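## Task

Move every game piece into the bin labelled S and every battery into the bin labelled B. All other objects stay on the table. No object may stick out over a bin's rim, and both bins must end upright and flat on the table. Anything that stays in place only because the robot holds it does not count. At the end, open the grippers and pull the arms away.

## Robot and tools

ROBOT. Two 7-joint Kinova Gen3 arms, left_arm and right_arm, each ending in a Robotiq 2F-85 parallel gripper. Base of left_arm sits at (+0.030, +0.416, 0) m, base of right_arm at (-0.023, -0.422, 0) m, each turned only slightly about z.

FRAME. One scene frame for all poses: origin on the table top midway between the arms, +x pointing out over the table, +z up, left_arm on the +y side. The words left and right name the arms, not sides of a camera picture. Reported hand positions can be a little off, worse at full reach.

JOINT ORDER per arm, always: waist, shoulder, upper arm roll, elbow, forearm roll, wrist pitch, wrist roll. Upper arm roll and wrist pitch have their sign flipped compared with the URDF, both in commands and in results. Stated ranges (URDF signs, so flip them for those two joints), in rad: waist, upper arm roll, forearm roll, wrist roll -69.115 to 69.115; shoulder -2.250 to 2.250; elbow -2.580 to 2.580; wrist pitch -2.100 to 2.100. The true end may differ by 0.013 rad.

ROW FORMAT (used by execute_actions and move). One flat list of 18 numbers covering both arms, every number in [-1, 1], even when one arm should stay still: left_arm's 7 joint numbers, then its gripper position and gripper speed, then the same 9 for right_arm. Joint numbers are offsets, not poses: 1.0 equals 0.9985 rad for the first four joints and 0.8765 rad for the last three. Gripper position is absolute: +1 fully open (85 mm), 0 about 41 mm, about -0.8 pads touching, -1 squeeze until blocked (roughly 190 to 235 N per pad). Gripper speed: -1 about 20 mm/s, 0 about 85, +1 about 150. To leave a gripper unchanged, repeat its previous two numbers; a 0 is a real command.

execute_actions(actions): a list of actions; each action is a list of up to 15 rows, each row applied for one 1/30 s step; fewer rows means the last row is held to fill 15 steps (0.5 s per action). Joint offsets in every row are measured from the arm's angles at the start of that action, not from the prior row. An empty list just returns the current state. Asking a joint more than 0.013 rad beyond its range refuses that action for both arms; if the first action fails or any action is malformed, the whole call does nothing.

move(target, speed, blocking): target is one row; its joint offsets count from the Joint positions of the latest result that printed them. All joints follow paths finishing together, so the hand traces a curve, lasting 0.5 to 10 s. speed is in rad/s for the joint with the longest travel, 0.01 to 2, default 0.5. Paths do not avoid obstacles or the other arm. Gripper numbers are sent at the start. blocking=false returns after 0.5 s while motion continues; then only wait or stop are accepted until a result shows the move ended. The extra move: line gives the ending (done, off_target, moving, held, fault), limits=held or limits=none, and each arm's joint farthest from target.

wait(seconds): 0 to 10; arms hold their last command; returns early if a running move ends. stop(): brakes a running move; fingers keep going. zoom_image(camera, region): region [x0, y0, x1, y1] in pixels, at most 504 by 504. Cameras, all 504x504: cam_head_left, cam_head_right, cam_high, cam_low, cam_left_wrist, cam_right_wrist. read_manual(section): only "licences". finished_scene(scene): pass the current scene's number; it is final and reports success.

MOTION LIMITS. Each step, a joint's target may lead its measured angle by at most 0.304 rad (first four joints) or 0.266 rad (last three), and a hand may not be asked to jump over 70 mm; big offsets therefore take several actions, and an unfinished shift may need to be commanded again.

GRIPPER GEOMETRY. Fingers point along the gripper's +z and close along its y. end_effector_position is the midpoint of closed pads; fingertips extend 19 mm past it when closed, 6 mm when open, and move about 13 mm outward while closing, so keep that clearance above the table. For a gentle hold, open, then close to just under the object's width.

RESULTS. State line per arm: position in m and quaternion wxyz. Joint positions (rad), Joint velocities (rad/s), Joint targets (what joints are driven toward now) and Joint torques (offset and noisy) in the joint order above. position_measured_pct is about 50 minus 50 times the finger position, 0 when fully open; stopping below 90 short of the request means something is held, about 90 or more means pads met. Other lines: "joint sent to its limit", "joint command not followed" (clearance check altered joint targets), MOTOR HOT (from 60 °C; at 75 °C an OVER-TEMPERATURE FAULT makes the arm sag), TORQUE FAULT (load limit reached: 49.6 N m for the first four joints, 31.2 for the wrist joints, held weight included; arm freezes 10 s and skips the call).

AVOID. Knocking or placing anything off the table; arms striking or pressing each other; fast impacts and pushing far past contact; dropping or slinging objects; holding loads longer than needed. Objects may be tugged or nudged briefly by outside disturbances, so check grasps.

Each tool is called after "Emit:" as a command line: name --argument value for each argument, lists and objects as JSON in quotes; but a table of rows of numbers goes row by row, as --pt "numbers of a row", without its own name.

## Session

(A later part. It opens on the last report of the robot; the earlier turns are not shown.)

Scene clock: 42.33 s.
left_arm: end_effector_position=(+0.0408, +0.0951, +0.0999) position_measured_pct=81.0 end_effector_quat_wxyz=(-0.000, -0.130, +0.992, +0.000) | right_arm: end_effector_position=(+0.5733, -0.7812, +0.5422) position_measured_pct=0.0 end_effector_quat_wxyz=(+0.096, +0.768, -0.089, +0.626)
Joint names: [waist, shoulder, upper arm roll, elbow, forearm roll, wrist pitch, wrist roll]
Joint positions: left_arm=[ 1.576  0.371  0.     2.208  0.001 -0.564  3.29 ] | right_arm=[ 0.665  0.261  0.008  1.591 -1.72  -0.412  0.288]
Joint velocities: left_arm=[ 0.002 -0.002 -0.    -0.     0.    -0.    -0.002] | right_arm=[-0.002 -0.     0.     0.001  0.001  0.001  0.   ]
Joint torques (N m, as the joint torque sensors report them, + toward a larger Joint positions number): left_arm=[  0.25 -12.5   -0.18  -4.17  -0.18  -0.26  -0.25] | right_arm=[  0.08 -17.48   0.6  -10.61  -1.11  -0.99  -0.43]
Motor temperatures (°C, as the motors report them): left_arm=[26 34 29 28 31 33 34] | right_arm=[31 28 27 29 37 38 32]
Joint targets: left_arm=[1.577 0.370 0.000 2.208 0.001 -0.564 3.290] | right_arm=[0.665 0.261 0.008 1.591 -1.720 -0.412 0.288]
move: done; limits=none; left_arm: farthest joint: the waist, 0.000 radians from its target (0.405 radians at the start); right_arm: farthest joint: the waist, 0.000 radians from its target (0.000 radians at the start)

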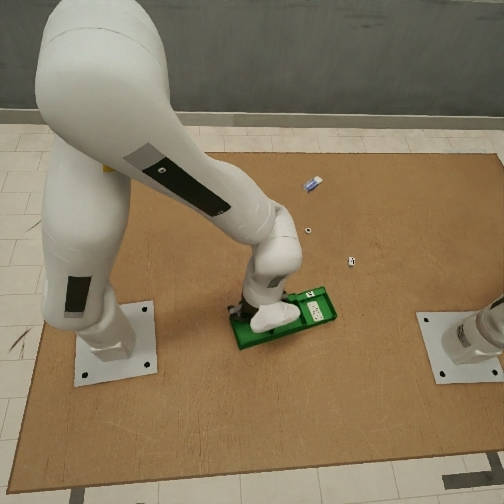

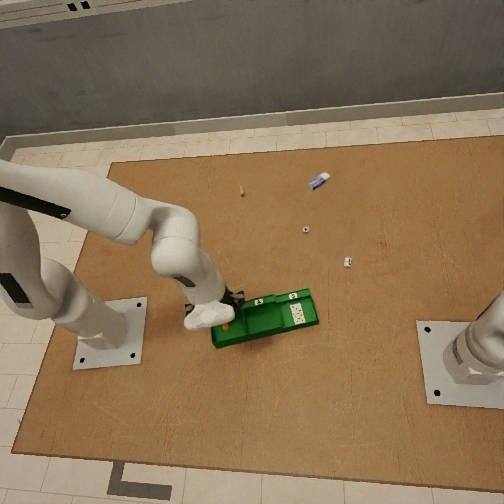

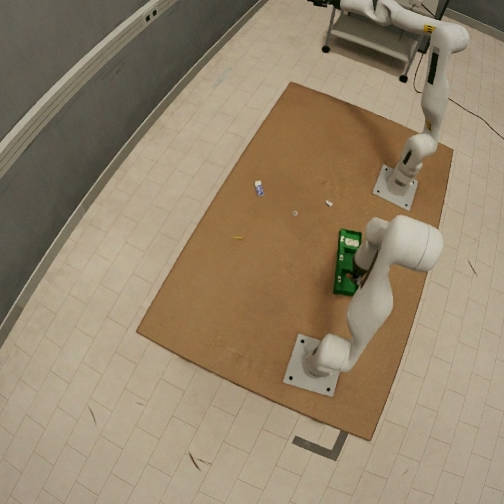

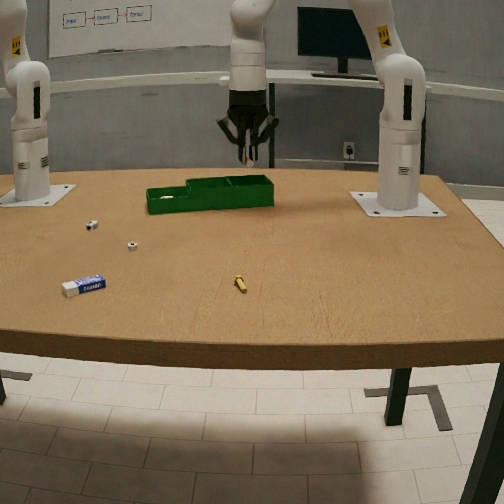

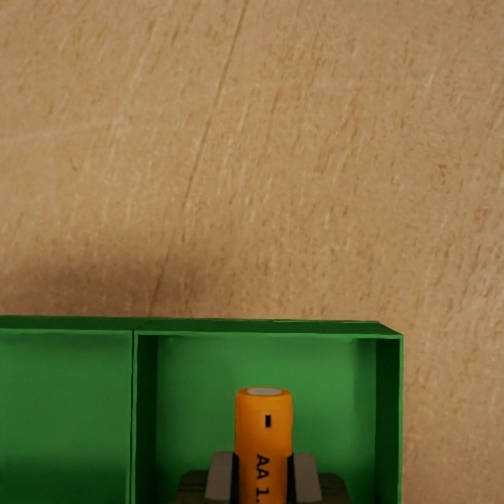

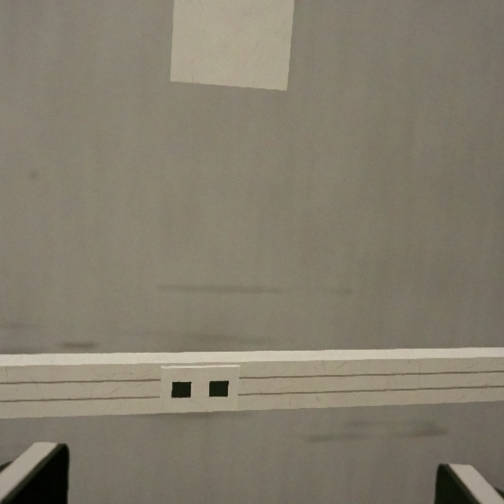

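Clearance is about 10 mm at the back; shift 3–4 mm before lowering.

Emit:
move --target '[0.011,0.04,0,0.02,0,0.068,0,-1,0,0,0,0,0,0,0,0,1,0]'

Emit:
move --target '[0,0.146,0,0.046,0,0.219,0,-1,0,0,0,0,0,0,0,0,1,0]' --speed 0.2

Emit:
move --target '[0,0,0,0,0,0,0,-0.4,-0.5,0,0,0,0,0,0,0,1,0]'

Emit:
move --target '[0,-0.33,0,-0.11,0,-0.5,0,-0.4,0,0,0,0,0,0,0,0,1,0]' --speed 0.6

Scene clock: 50.87 s.
left_arm: end_effector_position=(+0.0373, +0.0957, +0.0841) position_measured_pct=81.0 end_effector_quat_wxyz=(-0.000, -0.124, +0.992, +0.000) | right_arm: end_effector_position=(+0.5733, -0.7812, +0.5422) position_measured_pct=0.0 end_effector_quat_wxyz=(+0.096, +0.768, -0.089, +0.626)
Joint names: [waist, shoulder, upper arm roll, elbow, forearm roll, wrist pitch, wrist roll]
Joint positions: left_arm=[ 1.587  0.41   0.     2.228  0.001 -0.505  3.29 ] | right_arm=[ 0.665  0.261  0.008  1.591 -1.72  -0.412  0.288]
Joint velocities: left_arm=[ 0.001  0.003  0.001 -0.     0.001  0.001 -0.   ] | right_arm=[-0.    -0.    -0.    -0.001  0.001 -0.001 -0.   ]
Joint torques (N m, as the joint torque sensors report them, + toward a larger Joint positions number): left_arm=[  0.4  -12.62  -0.24  -3.99  -0.06  -0.28  -0.27] | right_arm=[  0.04 -17.39   0.49 -10.75  -1.12  -0.89  -0.35]
Motor temperatures (°C, as the motors report them): left_arm=[26 34 29 28 31 33 34] | right_arm=[31 28 27 29 37 38 32]
Joint targets: left_arm=[1.587 0.411 0.000 2.228 0.001 -0.504 3.290] | right_arm=[0.665 0.261 0.008 1.591 -1.720 -0.412 0.288]
move: done; limits=none; left_arm: farthest joint: the shoulder, 0.001 radians from its target (0.041 radians at the start); right_arm: farthest joint: the waist, 0.000 radians from its target (0.000 radians at the start)

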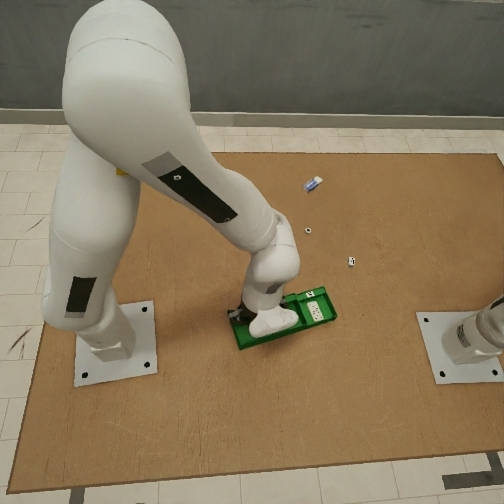

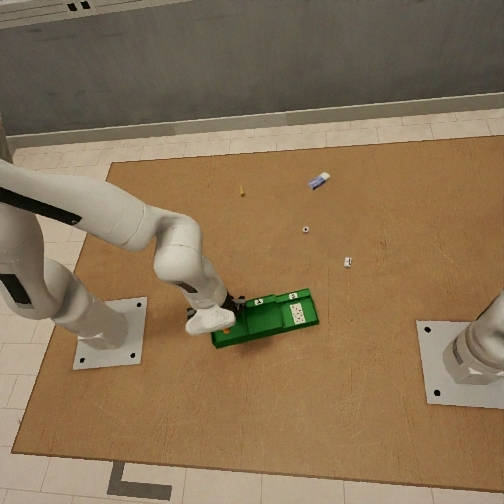

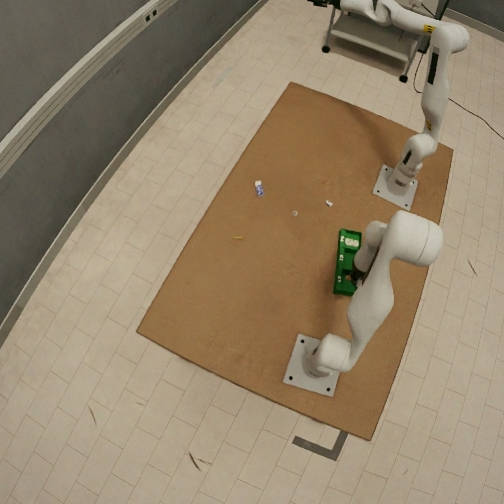

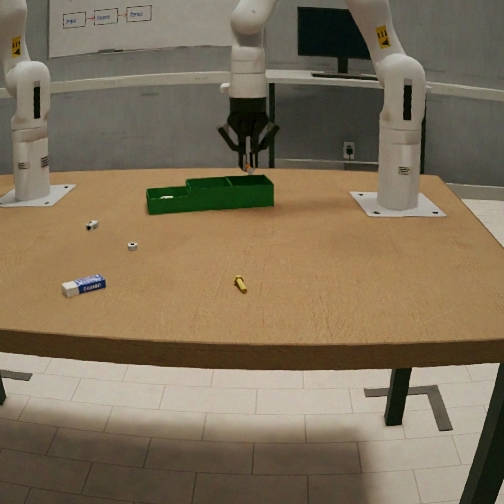

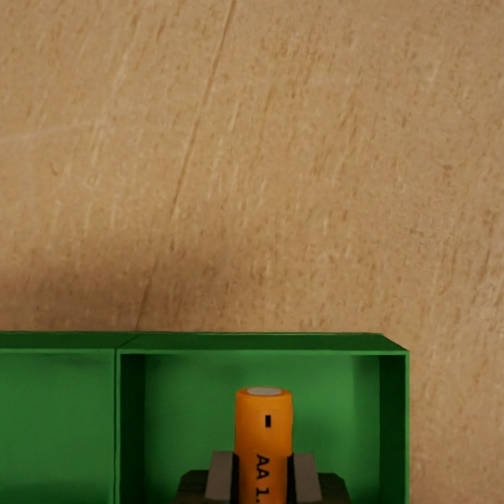

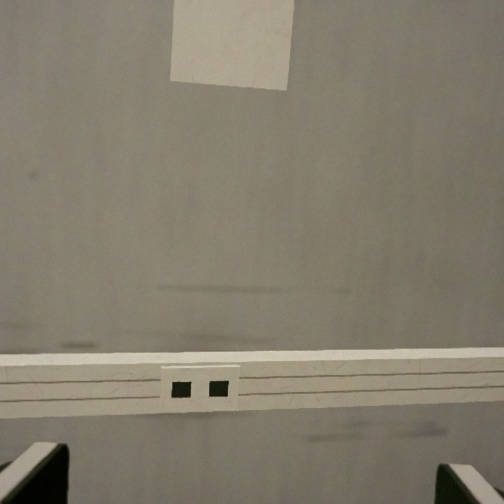

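Scene clock: 52.23 s.
left_arm: end_effector_position=(+0.0372, +0.0965, +0.0318) position_measured_pct=81.0 end_effector_quat_wxyz=(-0.000, -0.124, +0.992, +0.000) | right_arm: end_effector_position=(+0.5733, -0.7812, +0.5422) position_measured_pct=0.0 end_effector_quat_wxyz=(+0.096, +0.768, -0.089, +0.626)
Joint names: [waist, shoulder, upper arm roll, elbow, forearm roll, wrist pitch, wrist roll]
Joint positions: left_arm=[ 1.587  0.556  0.     2.274  0.001 -0.313  3.29 ] | right_arm=[ 0.665  0.261  0.008  1.591 -1.72  -0.412  0.288]
Joint velocities: left_arm=[-0.     0.003 -0.    -0.    -0.001  0.     0.001] | right_arm=[0.001 0.001 0.    0.001 0.001 0.    0.   ]
Joint torques (N m, as the joint torque sensors report them, + toward a larger Joint positions number): left_arm=[  0.09 -13.61  -0.34  -2.23  -0.24  -0.22  -0.27] | right_arm=[  0.05 -17.57   0.58 -10.53  -1.17  -0.89  -0.37]
Motor temperatures (°C, as the motors report them): left_arm=[26 34 29 28 31 33 34] | right_arm=[31 28 27 29 37 38 32]
Joint targets: left_arm=[1.587 0.556 0.000 2.274 0.001 -0.313 3.290] | right_arm=[0.665 0.261 0.008 1.591 -1.720 -0.412 0.288]
move: done; limits=none; left_arm: farthest joint: the waist, 0.000 radians from its target (0.000 radians at the start); right_arm: farthest joint: the waist, 0.000 radians from its target (0.000 radians at the start)

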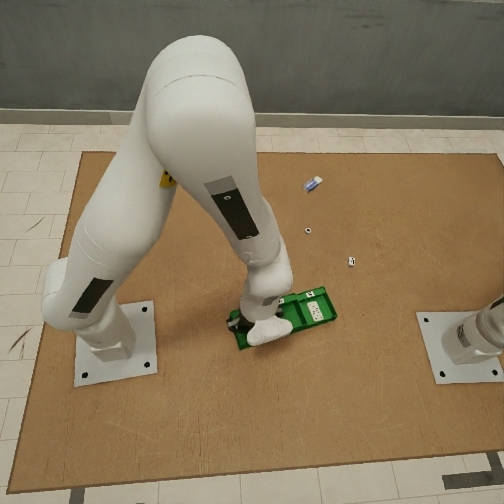

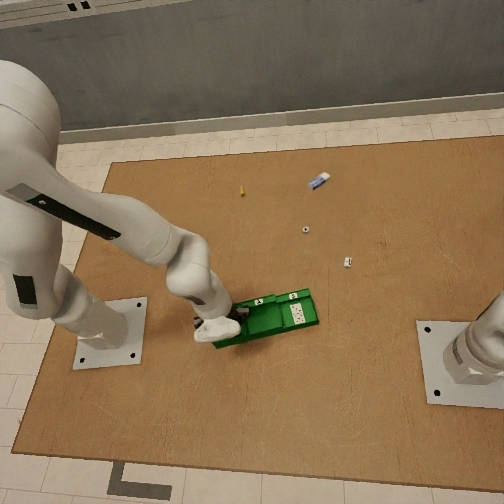

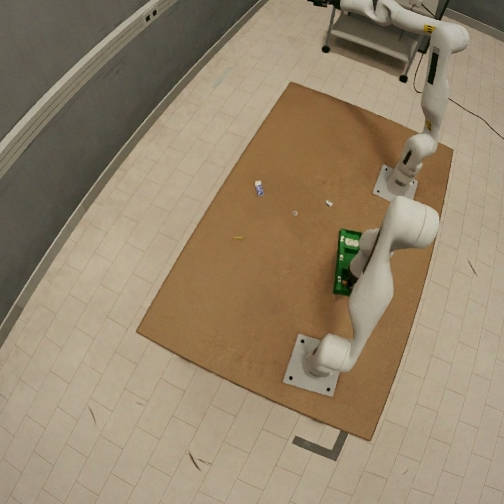

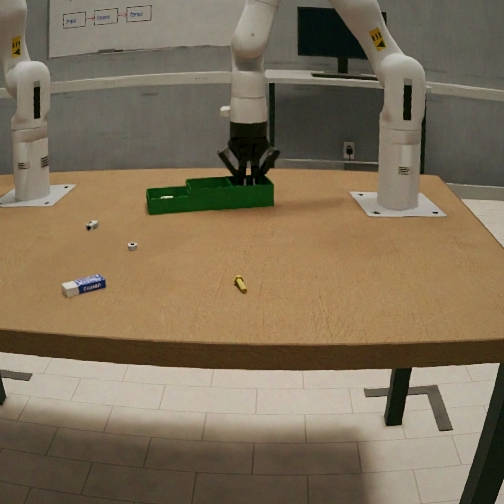

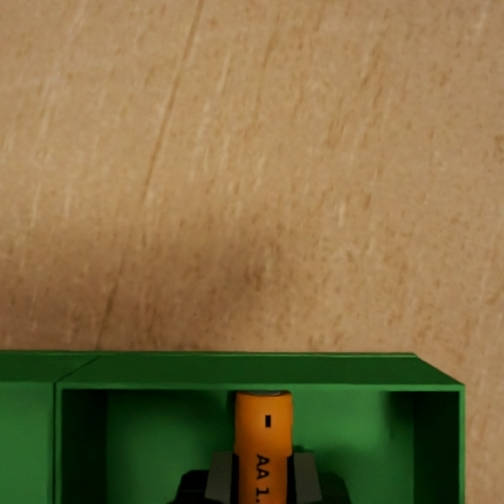

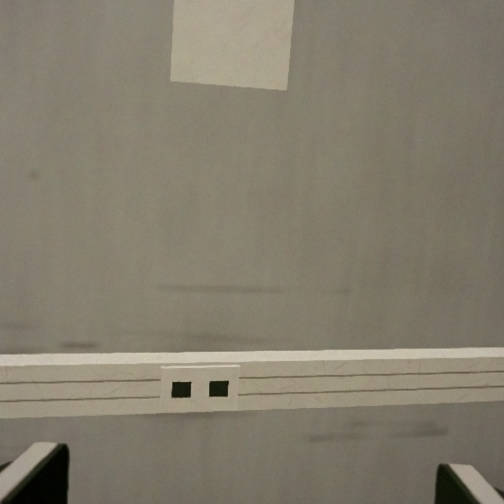

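Scene clock: 52.77 s.
left_arm: end_effector_position=(+0.0372, +0.0965, +0.0318) position_measured_pct=69.8 end_effector_quat_wxyz=(-0.000, -0.124, +0.992, +0.000) | right_arm: end_effector_position=(+0.5733, -0.7812, +0.5422) position_measured_pct=0.0 end_effector_quat_wxyz=(+0.096, +0.768, -0.089, +0.626)
Joint names: [waist, shoulder, upper arm roll, elbow, forearm roll, wrist pitch, wrist roll]
Joint positions: left_arm=[ 1.587  0.556  0.     2.274  0.001 -0.313  3.29 ] | right_arm=[ 0.665  0.261  0.008  1.591 -1.72  -0.412  0.288]
Joint velocities: left_arm=[-0.     0.002 -0.001 -0.     0.001 -0.    -0.   ] | right_arm=[ 0.001 -0.     0.    -0.     0.001 -0.    -0.   ]
Joint torques (N m, as the joint torque sensors report them, + toward a larger Joint positions number): left_arm=[  0.21 -13.62  -0.29  -2.28  -0.18  -0.1   -0.24] | right_arm=[  0.19 -17.47   0.62 -10.68  -1.06  -0.83  -0.37]
Motor temperatures (°C, as the motors report them): left_arm=[26 34 29 28 31 33 34] | right_arm=[31 28 27 29 37 38 32]
Joint targets: left_arm=[1.587 0.556 0.000 2.274 0.001 -0.313 3.290] | right_arm=[0.665 0.261 0.008 1.591 -1.720 -0.412 0.288]
move: done; limits=none; left_arm: farthest joint: the waist, 0.000 radians from its target (0.000 radians at the start); right_arm: farthest joint: the waist, 0.000 radians from its target (0.000 radians at the start)

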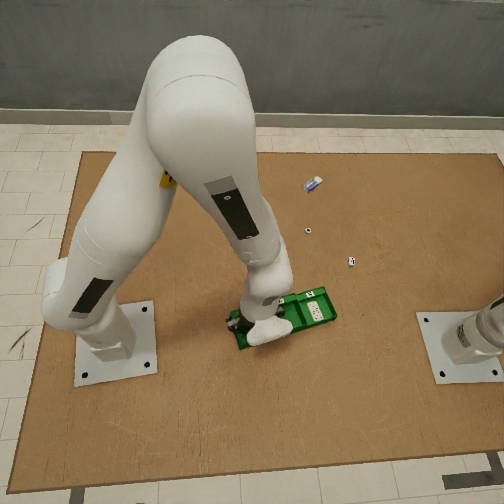

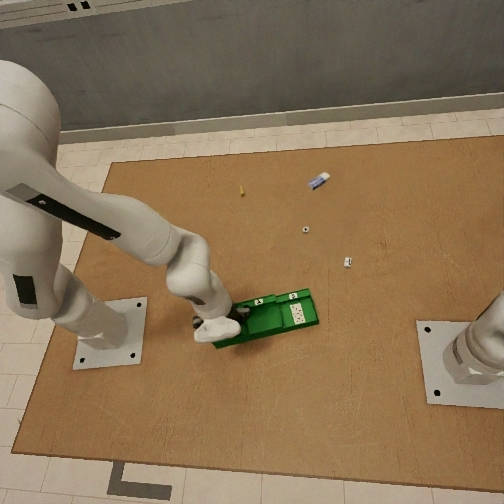

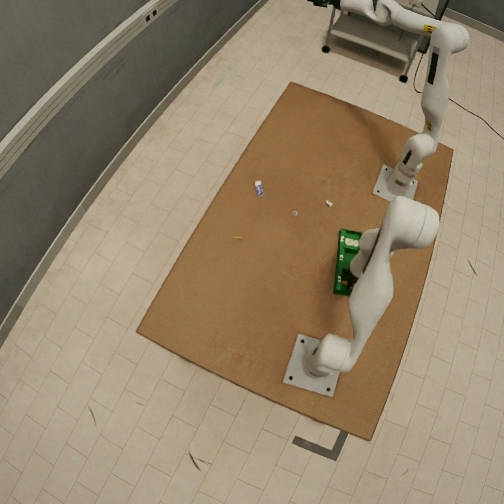

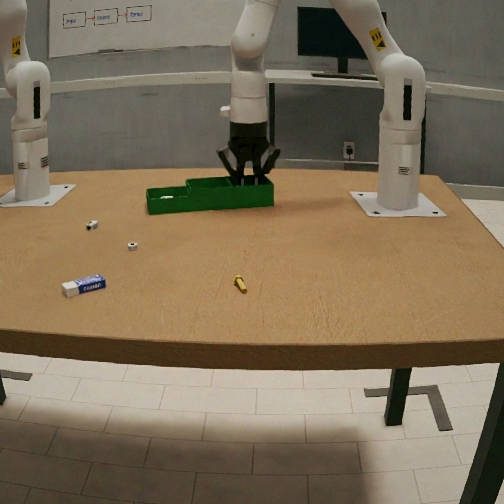

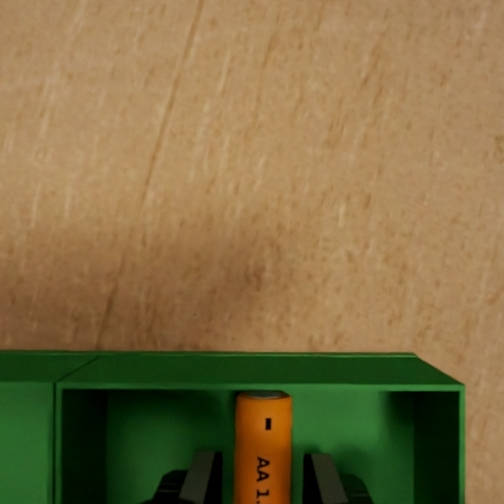

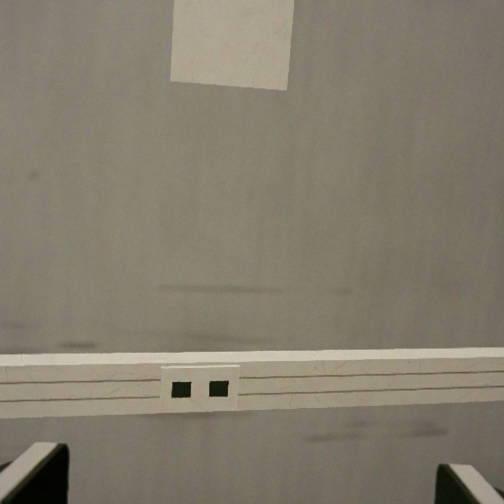

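Scene clock: 54.10 s.
left_arm: end_effector_position=(+0.0362, +0.1057, +0.1538) position_measured_pct=69.8 end_effector_quat_wxyz=(-0.000, -0.124, +0.992, -0.000) | right_arm: end_effector_position=(+0.5733, -0.7812, +0.5422) position_measured_pct=0.0 end_effector_quat_wxyz=(+0.096, +0.768, -0.089, +0.626)
Joint names: [waist, shoulder, upper arm roll, elbow, forearm roll, wrist pitch, wrist roll]
Joint positions: left_arm=[ 1.587  0.226  0.     2.164  0.001 -0.751  3.29 ] | right_arm=[ 0.665  0.261  0.008  1.591 -1.72  -0.412  0.288]
Joint velocities: left_arm=[-0.    -0.003  0.     0.     0.    -0.     0.001] | right_arm=[ 0.    -0.002 -0.     0.     0.001  0.    -0.   ]
Joint torques (N m, as the joint torque sensors report them, + toward a larger Joint positions number): left_arm=[  0.08 -10.33   0.01  -5.62  -0.16  -0.19  -0.21] | right_arm=[  0.1  -17.5    0.66 -10.59  -1.15  -0.89  -0.35]
Motor temperatures (°C, as the motors report them): left_arm=[26 34 29 28 31 33 34] | right_arm=[31 28 27 29 37 38 32]
Joint targets: left_arm=[1.587 0.226 0.000 2.164 0.001 -0.751 3.290] | right_arm=[0.665 0.261 0.008 1.591 -1.720 -0.412 0.288]
move: done; limits=none; left_arm: farthest joint: the waist, 0.000 radians from its target (0.000 radians at the start); right_arm: farthest joint: the waist, 0.000 radians from its target (0.000 radians at the start)

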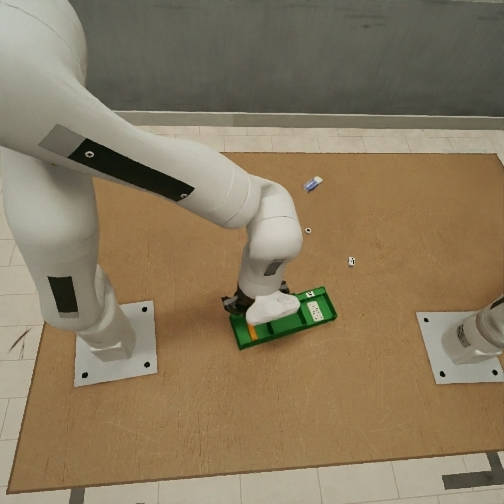

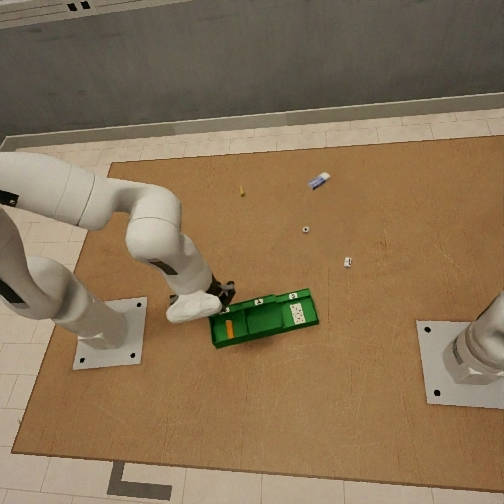

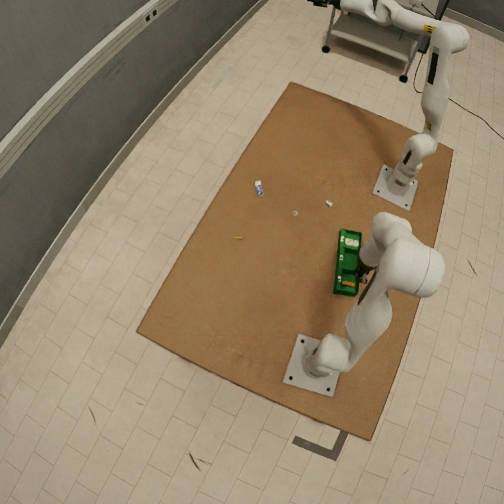

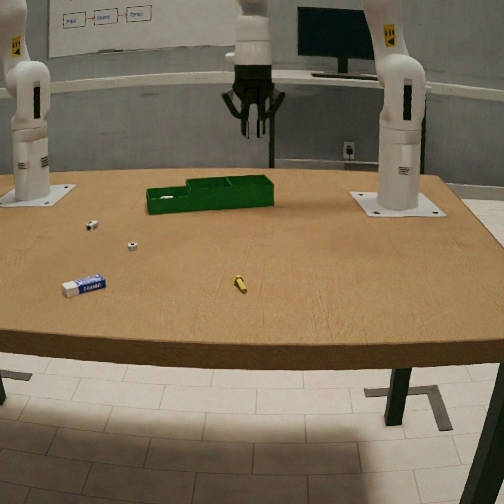

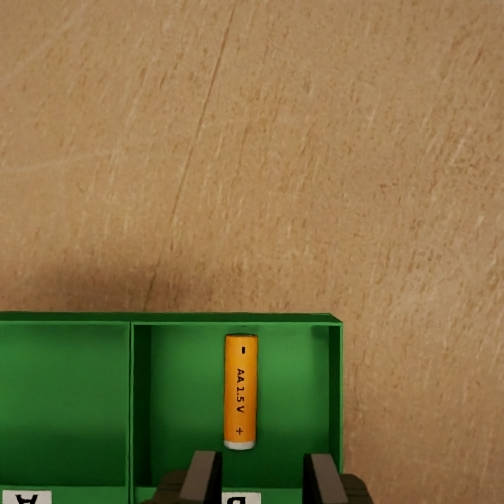

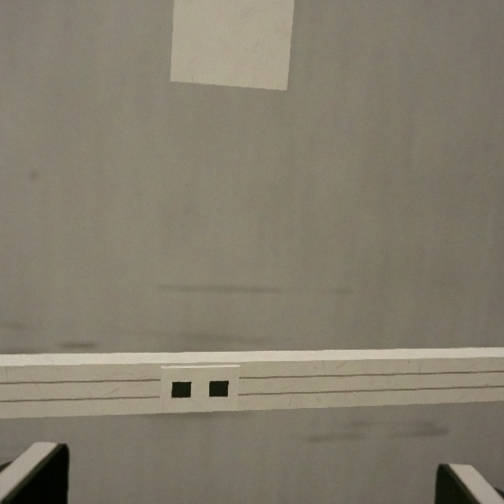

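Emit:
finished_scene --scene 2

The scene is finished: the task was done.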